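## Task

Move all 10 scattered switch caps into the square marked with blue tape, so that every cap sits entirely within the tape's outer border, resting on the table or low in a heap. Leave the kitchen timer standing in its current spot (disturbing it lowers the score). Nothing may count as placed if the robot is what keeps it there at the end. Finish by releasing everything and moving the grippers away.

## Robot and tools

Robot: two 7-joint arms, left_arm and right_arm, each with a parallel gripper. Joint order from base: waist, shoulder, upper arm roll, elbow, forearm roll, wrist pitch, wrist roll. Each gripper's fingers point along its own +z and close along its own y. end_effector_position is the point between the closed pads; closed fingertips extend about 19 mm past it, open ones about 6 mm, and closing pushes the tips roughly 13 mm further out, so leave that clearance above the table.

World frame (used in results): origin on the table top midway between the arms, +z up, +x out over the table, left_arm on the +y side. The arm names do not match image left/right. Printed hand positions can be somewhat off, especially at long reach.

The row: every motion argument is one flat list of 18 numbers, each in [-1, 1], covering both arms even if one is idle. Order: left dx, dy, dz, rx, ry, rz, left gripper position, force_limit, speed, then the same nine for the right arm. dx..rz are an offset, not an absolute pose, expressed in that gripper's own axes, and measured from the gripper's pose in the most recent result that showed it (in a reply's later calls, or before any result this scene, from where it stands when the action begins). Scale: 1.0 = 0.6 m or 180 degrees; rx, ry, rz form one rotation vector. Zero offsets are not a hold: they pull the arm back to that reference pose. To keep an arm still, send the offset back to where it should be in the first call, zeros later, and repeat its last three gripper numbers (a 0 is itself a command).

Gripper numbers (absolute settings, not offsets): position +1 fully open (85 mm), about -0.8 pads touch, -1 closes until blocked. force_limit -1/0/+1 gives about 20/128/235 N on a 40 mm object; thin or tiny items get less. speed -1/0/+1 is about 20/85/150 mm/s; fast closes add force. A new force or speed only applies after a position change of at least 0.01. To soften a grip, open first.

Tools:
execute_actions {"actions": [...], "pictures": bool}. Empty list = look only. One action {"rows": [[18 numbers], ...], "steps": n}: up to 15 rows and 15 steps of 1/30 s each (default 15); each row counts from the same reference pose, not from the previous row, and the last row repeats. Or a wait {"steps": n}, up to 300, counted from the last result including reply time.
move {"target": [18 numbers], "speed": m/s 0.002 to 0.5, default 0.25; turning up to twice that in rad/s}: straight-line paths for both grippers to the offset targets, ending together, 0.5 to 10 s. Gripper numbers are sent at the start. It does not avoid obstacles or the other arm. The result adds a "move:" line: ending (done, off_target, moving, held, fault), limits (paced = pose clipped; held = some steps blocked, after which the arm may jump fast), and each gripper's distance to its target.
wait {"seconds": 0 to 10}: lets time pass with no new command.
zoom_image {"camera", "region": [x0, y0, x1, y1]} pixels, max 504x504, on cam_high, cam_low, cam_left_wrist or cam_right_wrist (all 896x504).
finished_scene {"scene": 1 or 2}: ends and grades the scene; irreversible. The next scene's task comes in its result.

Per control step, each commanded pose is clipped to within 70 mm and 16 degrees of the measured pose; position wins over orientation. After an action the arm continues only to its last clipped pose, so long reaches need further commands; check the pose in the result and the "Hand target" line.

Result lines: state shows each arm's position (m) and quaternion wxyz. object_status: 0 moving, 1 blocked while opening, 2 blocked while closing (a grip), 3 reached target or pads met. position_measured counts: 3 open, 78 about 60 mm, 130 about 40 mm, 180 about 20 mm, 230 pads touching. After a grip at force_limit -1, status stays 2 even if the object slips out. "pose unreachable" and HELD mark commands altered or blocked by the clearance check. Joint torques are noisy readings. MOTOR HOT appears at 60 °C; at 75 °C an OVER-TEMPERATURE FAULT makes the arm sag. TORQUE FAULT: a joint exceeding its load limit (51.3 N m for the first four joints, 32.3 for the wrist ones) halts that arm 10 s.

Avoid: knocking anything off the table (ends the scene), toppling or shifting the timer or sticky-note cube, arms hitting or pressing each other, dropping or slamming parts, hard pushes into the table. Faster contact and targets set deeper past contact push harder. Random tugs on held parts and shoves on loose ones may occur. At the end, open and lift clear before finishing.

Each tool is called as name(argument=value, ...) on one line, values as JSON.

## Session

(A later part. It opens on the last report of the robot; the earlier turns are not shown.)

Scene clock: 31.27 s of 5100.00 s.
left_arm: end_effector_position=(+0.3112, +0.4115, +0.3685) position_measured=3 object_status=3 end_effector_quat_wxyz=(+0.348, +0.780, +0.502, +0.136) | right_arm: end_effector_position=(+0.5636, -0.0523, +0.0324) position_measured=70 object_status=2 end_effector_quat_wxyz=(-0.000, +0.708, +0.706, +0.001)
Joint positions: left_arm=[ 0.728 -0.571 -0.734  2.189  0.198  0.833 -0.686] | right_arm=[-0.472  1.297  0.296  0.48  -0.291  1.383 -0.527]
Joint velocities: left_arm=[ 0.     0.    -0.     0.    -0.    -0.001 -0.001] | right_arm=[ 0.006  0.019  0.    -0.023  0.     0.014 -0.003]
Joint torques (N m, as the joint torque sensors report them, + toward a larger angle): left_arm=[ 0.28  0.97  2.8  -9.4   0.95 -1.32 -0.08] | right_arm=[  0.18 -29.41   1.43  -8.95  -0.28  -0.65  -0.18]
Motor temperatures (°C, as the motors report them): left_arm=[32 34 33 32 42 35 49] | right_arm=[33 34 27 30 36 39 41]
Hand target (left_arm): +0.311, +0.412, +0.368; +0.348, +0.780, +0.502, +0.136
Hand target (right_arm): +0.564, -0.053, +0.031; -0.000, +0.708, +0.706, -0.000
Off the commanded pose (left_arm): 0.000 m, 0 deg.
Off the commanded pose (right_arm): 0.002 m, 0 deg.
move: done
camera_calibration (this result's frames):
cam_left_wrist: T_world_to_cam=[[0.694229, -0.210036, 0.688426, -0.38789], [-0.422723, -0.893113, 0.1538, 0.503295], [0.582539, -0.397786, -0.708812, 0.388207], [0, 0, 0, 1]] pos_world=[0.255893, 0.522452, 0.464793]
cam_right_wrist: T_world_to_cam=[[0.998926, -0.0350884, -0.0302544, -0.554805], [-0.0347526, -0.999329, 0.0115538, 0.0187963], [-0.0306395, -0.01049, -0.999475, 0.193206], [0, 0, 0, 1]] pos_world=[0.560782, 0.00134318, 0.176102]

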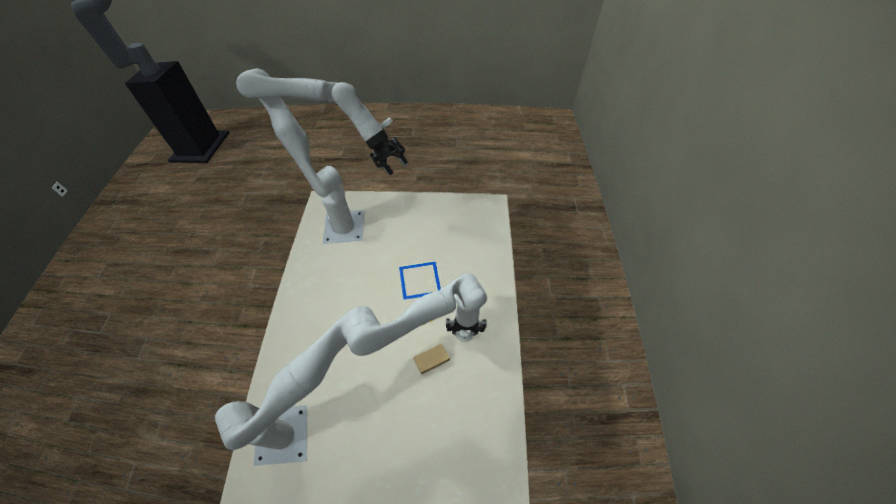

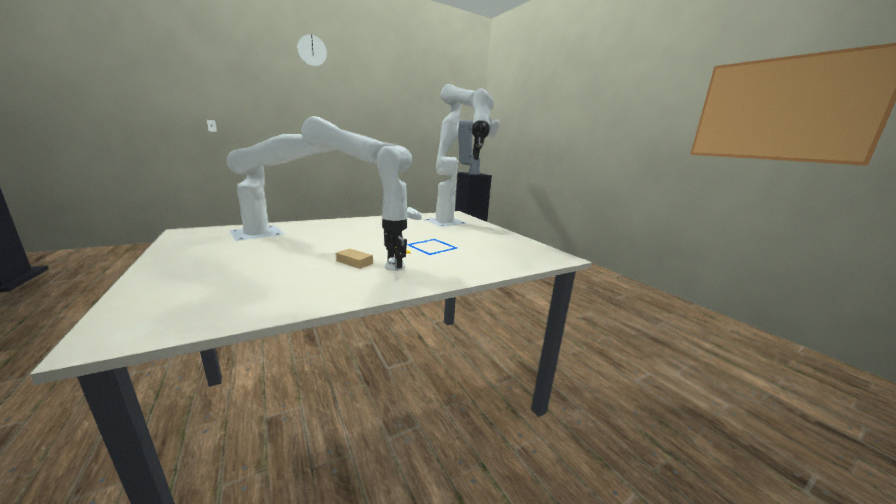

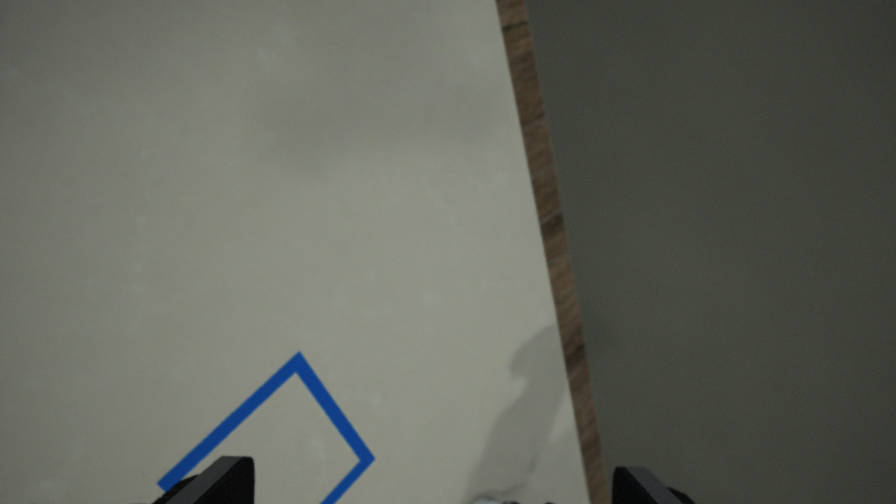

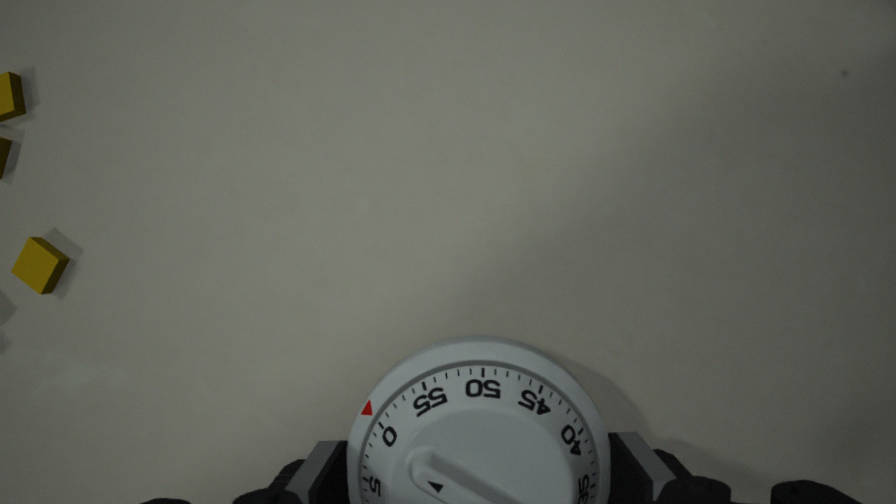

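move(target=[0,0,0,0,0,0,1,0,0,0,0,0.016,0,0,0,-1,-0.7,-0.5], speed=0.03)

move(target=[0,0,0,0,0,0,1,0,0,0,0,0,0,0,0,1,0,0])

move(target=[0,0,0,0,0,0,1,0,0,0,0,-0.08,0,0,0,1,0,0])

move(target=[0,0,0,0,0,0,1,0,0,-0.163,-0.192,-0.06,0,0,0.344,1,0,0])

Scene clock: 35.50 s of 5100.00 s.
left_arm: end_effector_position=(+0.3112, +0.4115, +0.3685) position_measured=3 object_status=3 end_effector_quat_wxyz=(+0.348, +0.780, +0.502, +0.136) | right_arm: end_effector_position=(+0.5636, -0.0523, +0.0228) position_measured=70 object_status=2 end_effector_quat_wxyz=(-0.000, +0.708, +0.706, +0.001)
Joint positions: left_arm=[ 0.728 -0.571 -0.734  2.189  0.198  0.833 -0.686] | right_arm=[-0.472  1.307  0.295  0.488 -0.292  1.365 -0.525]
Joint velocities: left_arm=[ 0.    -0.    -0.     0.    -0.    -0.    -0.001] | right_arm=[-0.    -0.     0.     0.001 -0.     0.     0.   ]
Joint torques (N m, as the joint torque sensors report them, + toward a larger angle): left_arm=[-0.01  1.32  2.75 -9.42  0.71 -1.41  0.03] | right_arm=[  0.21 -29.79   1.54  -8.73  -0.29  -0.54  -0.08]
Motor temperatures (°C, as the motors report them): left_arm=[32 34 33 32 42 35 49] | right_arm=[33 34 27 30 36 39 41]
Hand target (left_arm): +0.311, +0.412, +0.368; +0.348, +0.780, +0.502, +0.136
Hand target (right_arm): +0.564, -0.052, +0.023; -0.000, +0.708, +0.706, +0.001
Off the commanded pose (left_arm): 0.000 m, 0 deg.
Off the commanded pose (right_arm): 0.000 m, 0 deg.
After step 90, 0.53 s passed at rest.
move: done
camera_calibration (this result's frames):
cam_left_wrist: T_world_to_cam=[[0.694228, -0.210035, 0.688427, -0.387892], [-0.422722, -0.893114, 0.1538, 0.503295], [0.58254, -0.397786, -0.708811, 0.388207], [0, 0, 0, 1]] pos_world=[0.255893, 0.522452, 0.464793]
cam_right_wrist: T_world_to_cam=[[0.998925, -0.0350875, -0.030298, -0.555101], [-0.0347509, -0.999329, 0.0115653, 0.0189206], [-0.0306834, -0.0105, -0.999474, 0.183619], [0, 0, 0, 1]] pos_world=[0.560796, 0.0013588, 0.166485]

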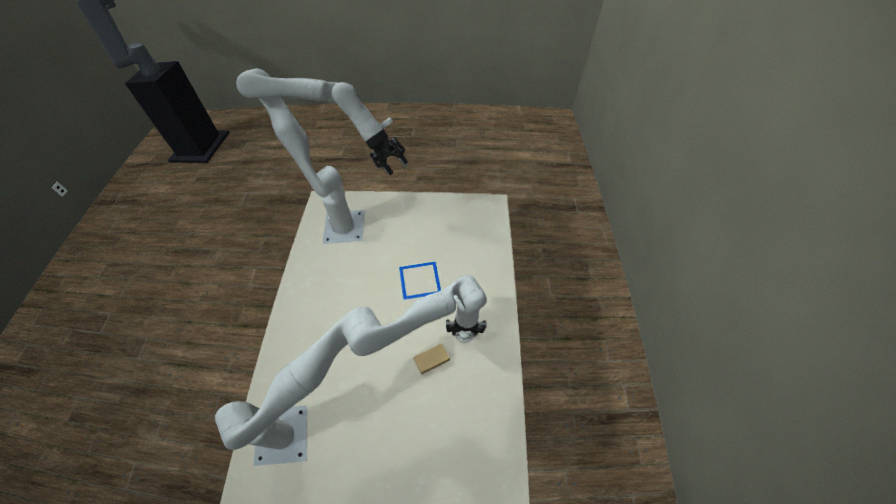

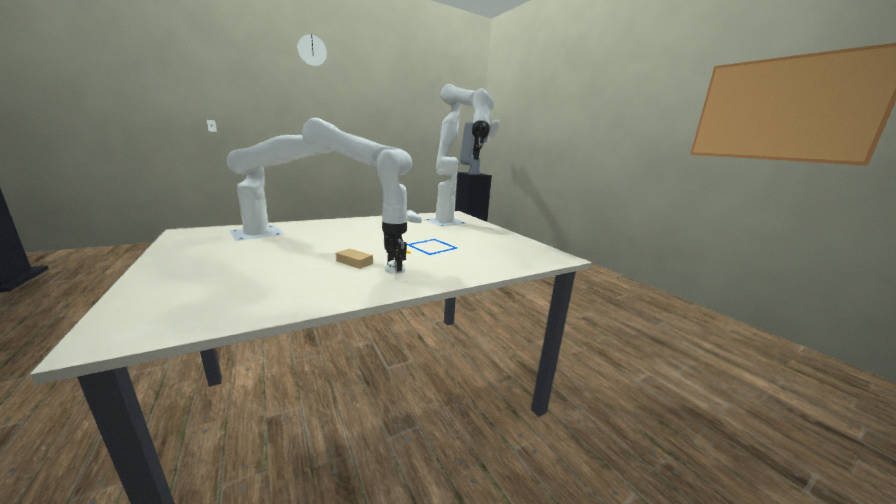

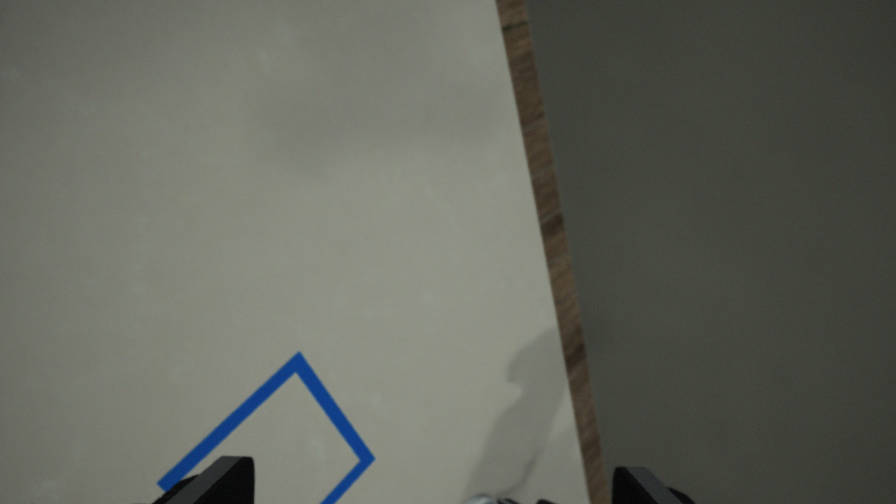

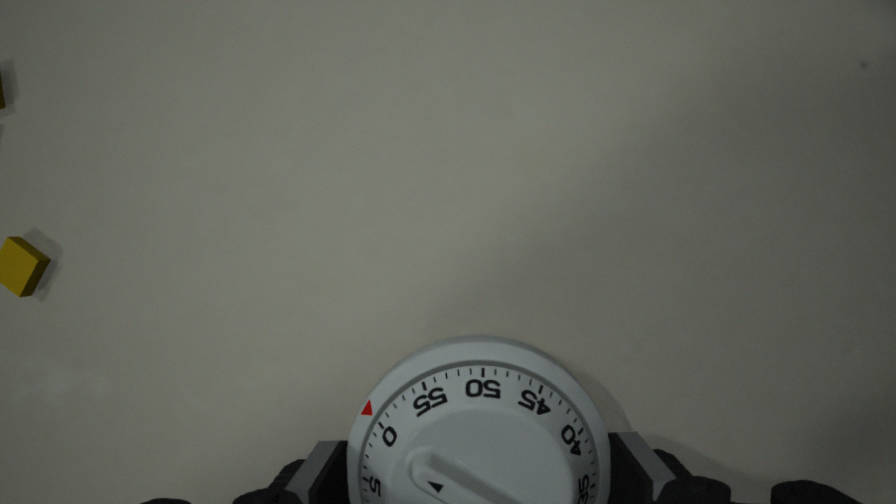

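Scene clock: 36.17 s of 5100.00 s.
left_arm: end_effector_position=(+0.3112, +0.4115, +0.3685) position_measured=3 object_status=3 end_effector_quat_wxyz=(+0.348, +0.780, +0.502, +0.136) | right_arm: end_effector_position=(+0.5636, -0.0523, +0.0228) position_measured=3 object_status=0 end_effector_quat_wxyz=(-0.000, +0.708, +0.706, +0.001)
Joint positions: left_arm=[ 0.728 -0.571 -0.734  2.189  0.198  0.833 -0.686] | right_arm=[-0.472  1.307  0.295  0.488 -0.292  1.365 -0.525]
Joint velocities: left_arm=[ 0.001 -0.     0.    -0.     0.    -0.001  0.001] | right_arm=[ 0.     0.    -0.     0.    -0.    -0.    -0.001]
Joint torques (N m, as the joint torque sensors report them, + toward a larger angle): left_arm=[ 0.03  0.97  2.56 -9.57  1.01 -1.47 -0.09] | right_arm=[  0.11 -29.27   1.46  -8.69  -0.27  -0.62  -0.16]
Motor temperatures (°C, as the motors report them): left_arm=[32 34 33 32 42 35 49] | right_arm=[33 34 27 30 36 39 41]
Hand target (left_arm): +0.311, +0.412, +0.368; +0.348, +0.780, +0.502, +0.136
Hand target (right_arm): +0.564, -0.052, +0.023; -0.000, +0.708, +0.706, +0.001
Off the commanded pose (left_arm): 0.000 m, 0 deg.
Off the commanded pose (right_arm): 0.000 m, 0 deg.
move: done
camera_calibration (this result's frames):
cam_left_wrist: T_world_to_cam=[[0.694228, -0.210034, 0.688428, -0.387893], [-0.422721, -0.893114, 0.1538, 0.503296], [0.582542, -0.397785, -0.70881, 0.388206], [0, 0, 0, 1]] pos_world=[0.255894, 0.522453, 0.464794]
cam_right_wrist: T_world_to_cam=[[0.998925, -0.0350871, -0.0302909, -0.555103], [-0.0347507, -0.999329, 0.01156, 0.0189221], [-0.0306762, -0.010495, -0.999474, 0.18362], [0, 0, 0, 1]] pos_world=[0.560797, 0.00135952, 0.16649]

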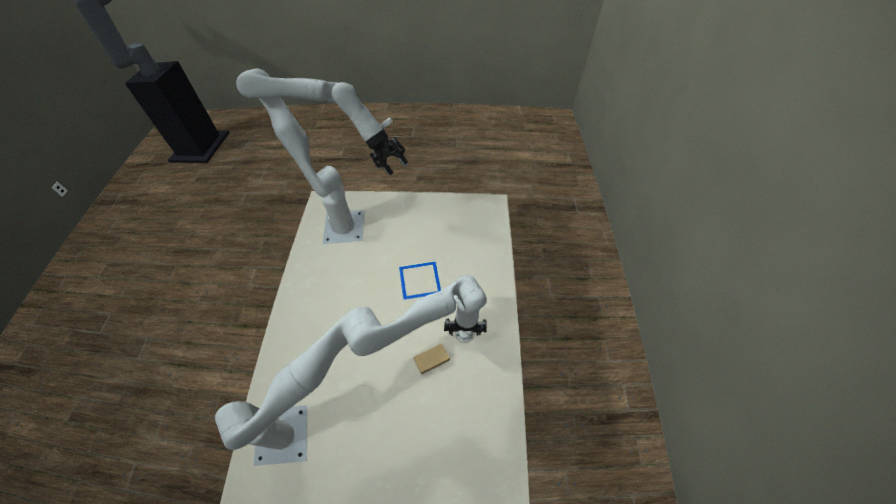

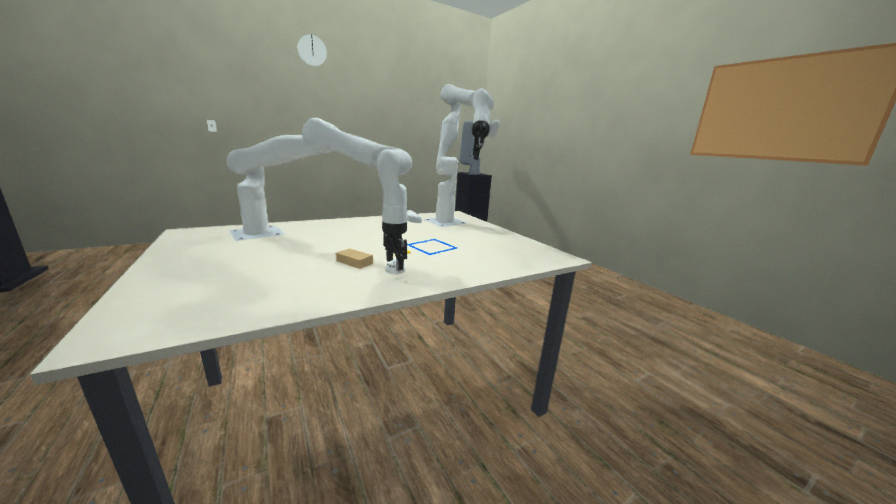

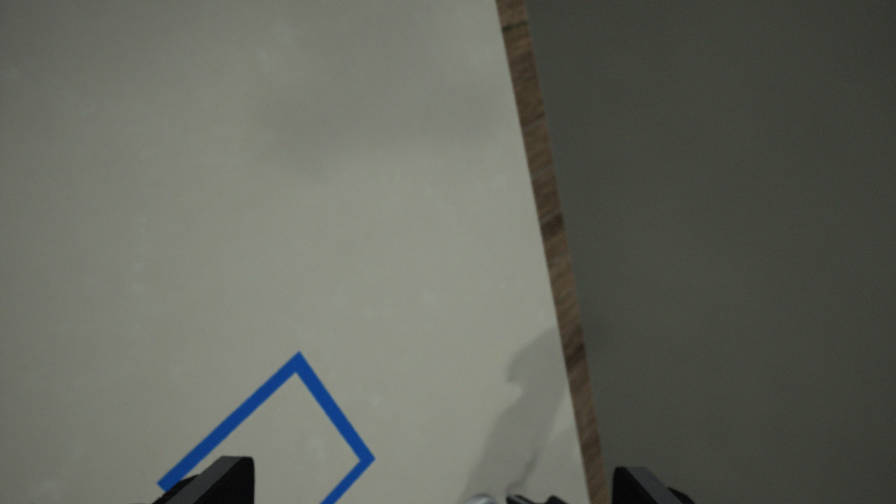

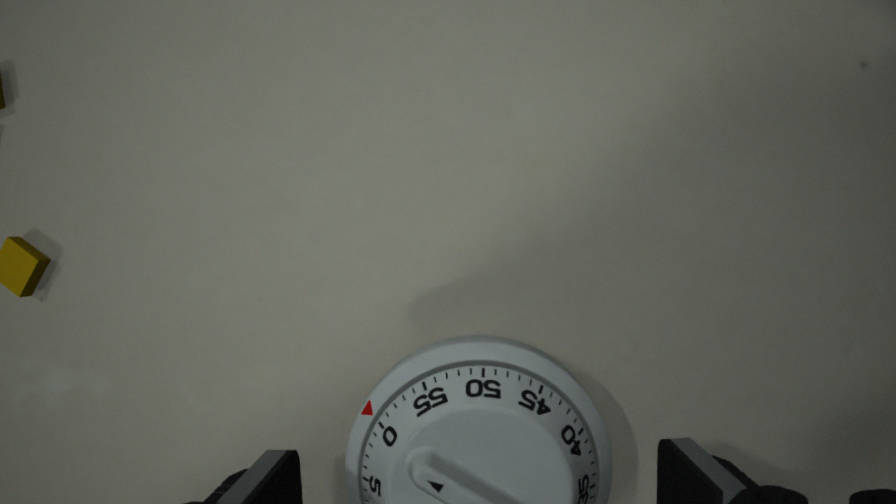

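Scene clock: 36.90 s of 5100.00 s.
left_arm: end_effector_position=(+0.3112, +0.4115, +0.3685) position_measured=3 object_status=3 end_effector_quat_wxyz=(+0.348, +0.780, +0.502, +0.136) | right_arm: end_effector_position=(+0.5636, -0.0524, +0.0709) position_measured=3 object_status=3 end_effector_quat_wxyz=(-0.000, +0.708, +0.706, +0.001)
Joint positions: left_arm=[ 0.728 -0.571 -0.734  2.189  0.198  0.833 -0.686] | right_arm=[-0.466  1.265  0.301  0.429 -0.289  1.464 -0.535]
Joint velocities: left_arm=[0.    0.    0.    0.    0.    0.001 0.001] | right_arm=[ 0.001  0.002  0.    -0.002 -0.002  0.001  0.001]
Joint torques (N m, as the joint torque sensors report them, + toward a larger angle): left_arm=[ 0.41  1.37  2.82 -9.82  0.95 -1.38  0.02] | right_arm=[  0.11 -29.15   1.35  -8.61  -0.28  -0.48  -0.13]
Motor temperatures (°C, as the motors report them): left_arm=[32 34 33 32 42 35 49] | right_arm=[33 34 27 30 36 39 41]
Hand target (left_arm): +0.311, +0.412, +0.368; +0.348, +0.780, +0.502, +0.136
Hand target (right_arm): +0.564, -0.052, +0.071; -0.000, +0.708, +0.706, +0.001
Off the commanded pose (left_arm): 0.000 m, 0 deg.
Off the commanded pose (right_arm): 0.000 m, 0 deg.
move: done
camera_calibration (this result's frames):
cam_left_wrist: T_world_to_cam=[[0.694227, -0.210033, 0.688429, -0.387894], [-0.42272, -0.893114, 0.153799, 0.503297], [0.582543, -0.397785, -0.708809, 0.388205], [0, 0, 0, 1]] pos_world=[0.255894, 0.522453, 0.464794]
cam_right_wrist: T_world_to_cam=[[0.99893, -0.0351354, -0.0300804, -0.553617], [-0.0348036, -0.999328, 0.0114829, 0.0183205], [-0.0304637, -0.0104237, -0.999482, 0.231601], [0, 0, 0, 1]] pos_world=[0.560717, 0.00127076, 0.214617]

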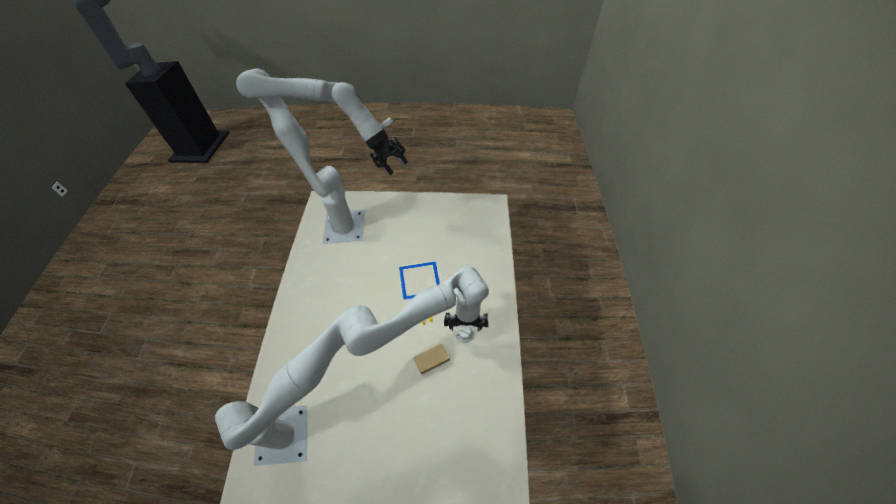

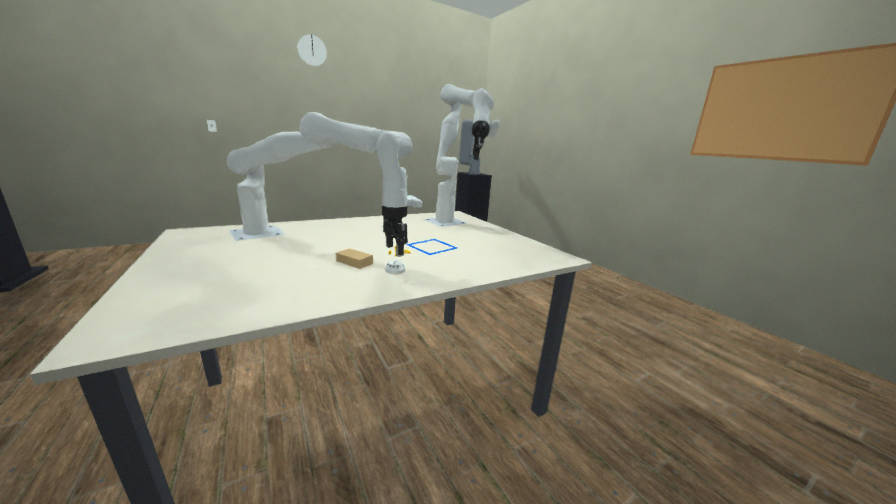

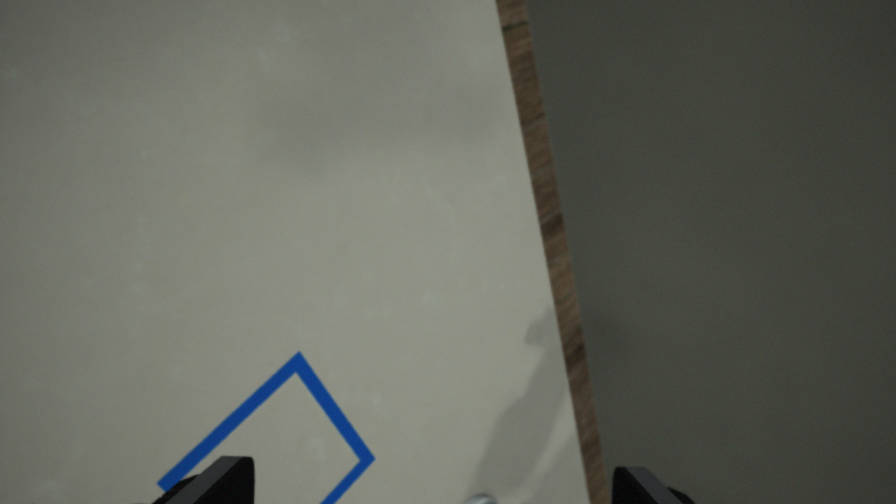

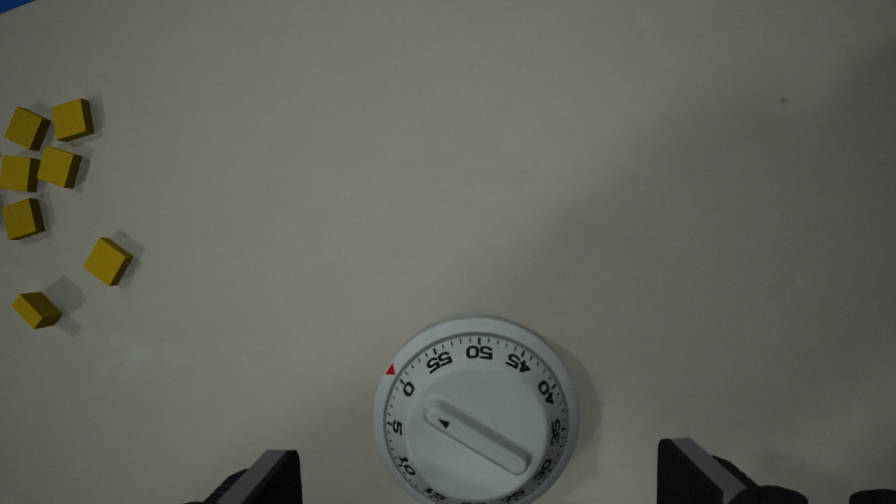

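Scene clock: 39.40 s of 5100.00 s.
left_arm: end_effector_position=(+0.3112, +0.4115, +0.3685) position_measured=3 object_status=3 end_effector_quat_wxyz=(+0.348, +0.780, +0.502, +0.136) | right_arm: end_effector_position=(+0.4481, -0.1504, +0.1059) position_measured=3 object_status=3 end_effector_quat_wxyz=(-0.000, +0.970, +0.242, -0.000)
Joint positions: left_arm=[ 0.728 -0.571 -0.734  2.189  0.198  0.833 -0.686] | right_arm=[-0.658  0.837  0.518  1.36  -0.436  1.058 -1.341]
Joint velocities: left_arm=[ 0.001  0.     0.    -0.    -0.     0.001 -0.001] | right_arm=[-0.005 -0.006 -0.002  0.001  0.    -0.001 -0.   ]
Joint torques (N m, as the joint torque sensors report them, + toward a larger angle): left_arm=[ 0.5   1.18  2.92 -9.69  0.96 -1.27  0.06] | right_arm=[  0.28 -22.45   3.55  -7.44  -0.27  -0.63  -0.05]
Motor temperatures (°C, as the motors report them): left_arm=[32 34 33 32 42 35 49] | right_arm=[33 34 27 30 36 39 41]
Hand target (left_arm): +0.311, +0.412, +0.368; +0.348, +0.780, +0.502, +0.136
Hand target (right_arm): +0.448, -0.150, +0.106; -0.001, +0.970, +0.242, +0.000
Off the commanded pose (left_arm): 0.000 m, 0 deg.
Off the commanded pose (right_arm): 0.001 m, 0 deg.
move: done
camera_calibration (this result's frames):
cam_left_wrist: T_world_to_cam=[[0.694226, -0.210032, 0.688431, -0.387895], [-0.422719, -0.893115, 0.1538, 0.503297], [0.582545, -0.397784, -0.708808, 0.388204], [0, 0, 0, 1]] pos_world=[0.255894, 0.522453, 0.464794]
cam_right_wrist: T_world_to_cam=[[0.440007, -0.897434, -0.0317136, -0.319747], [-0.897631, -0.440559, 0.0129074, 0.386426], [-0.0255552, 0.0227877, -0.999414, 0.264893], [0, 0, 0, 1]] pos_world=[0.494328, -0.122745, 0.249609]

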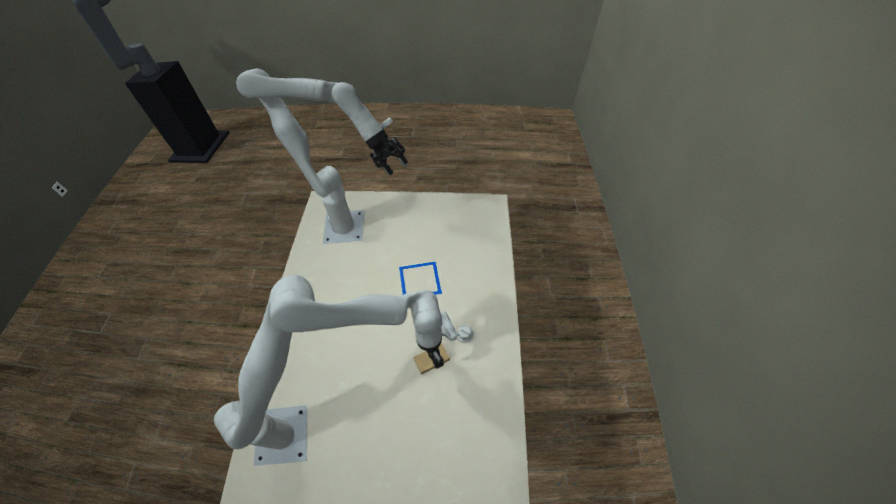

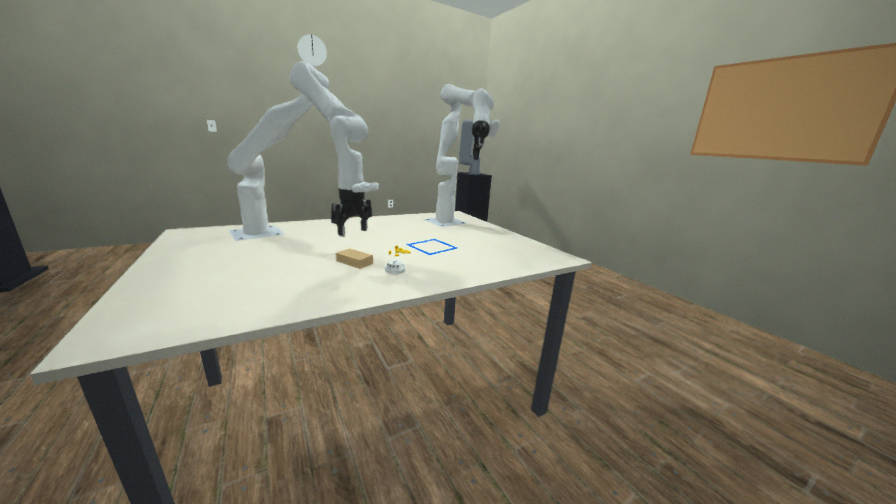

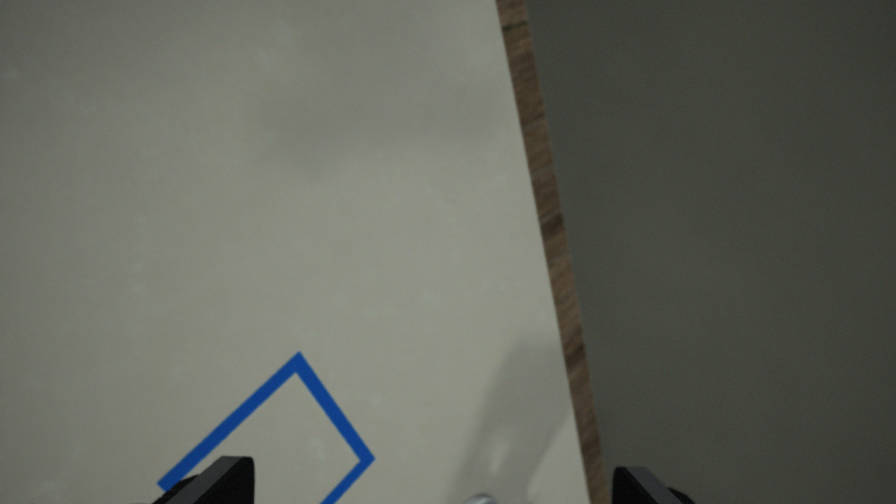

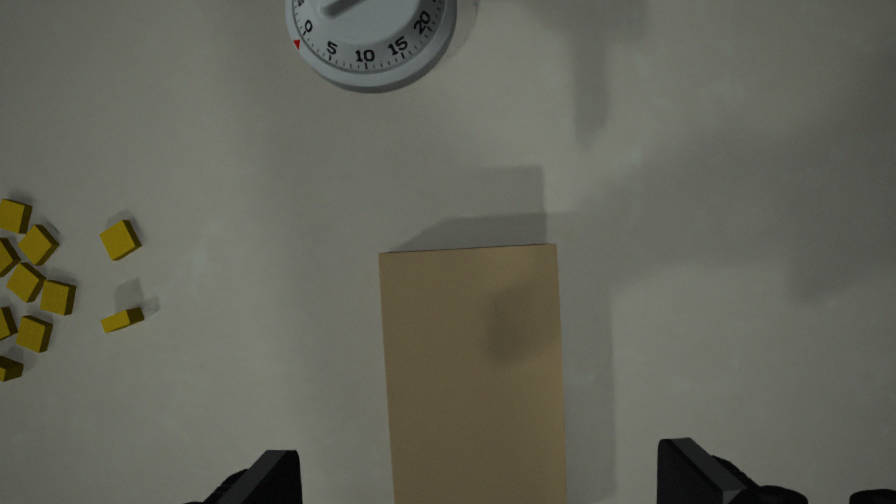

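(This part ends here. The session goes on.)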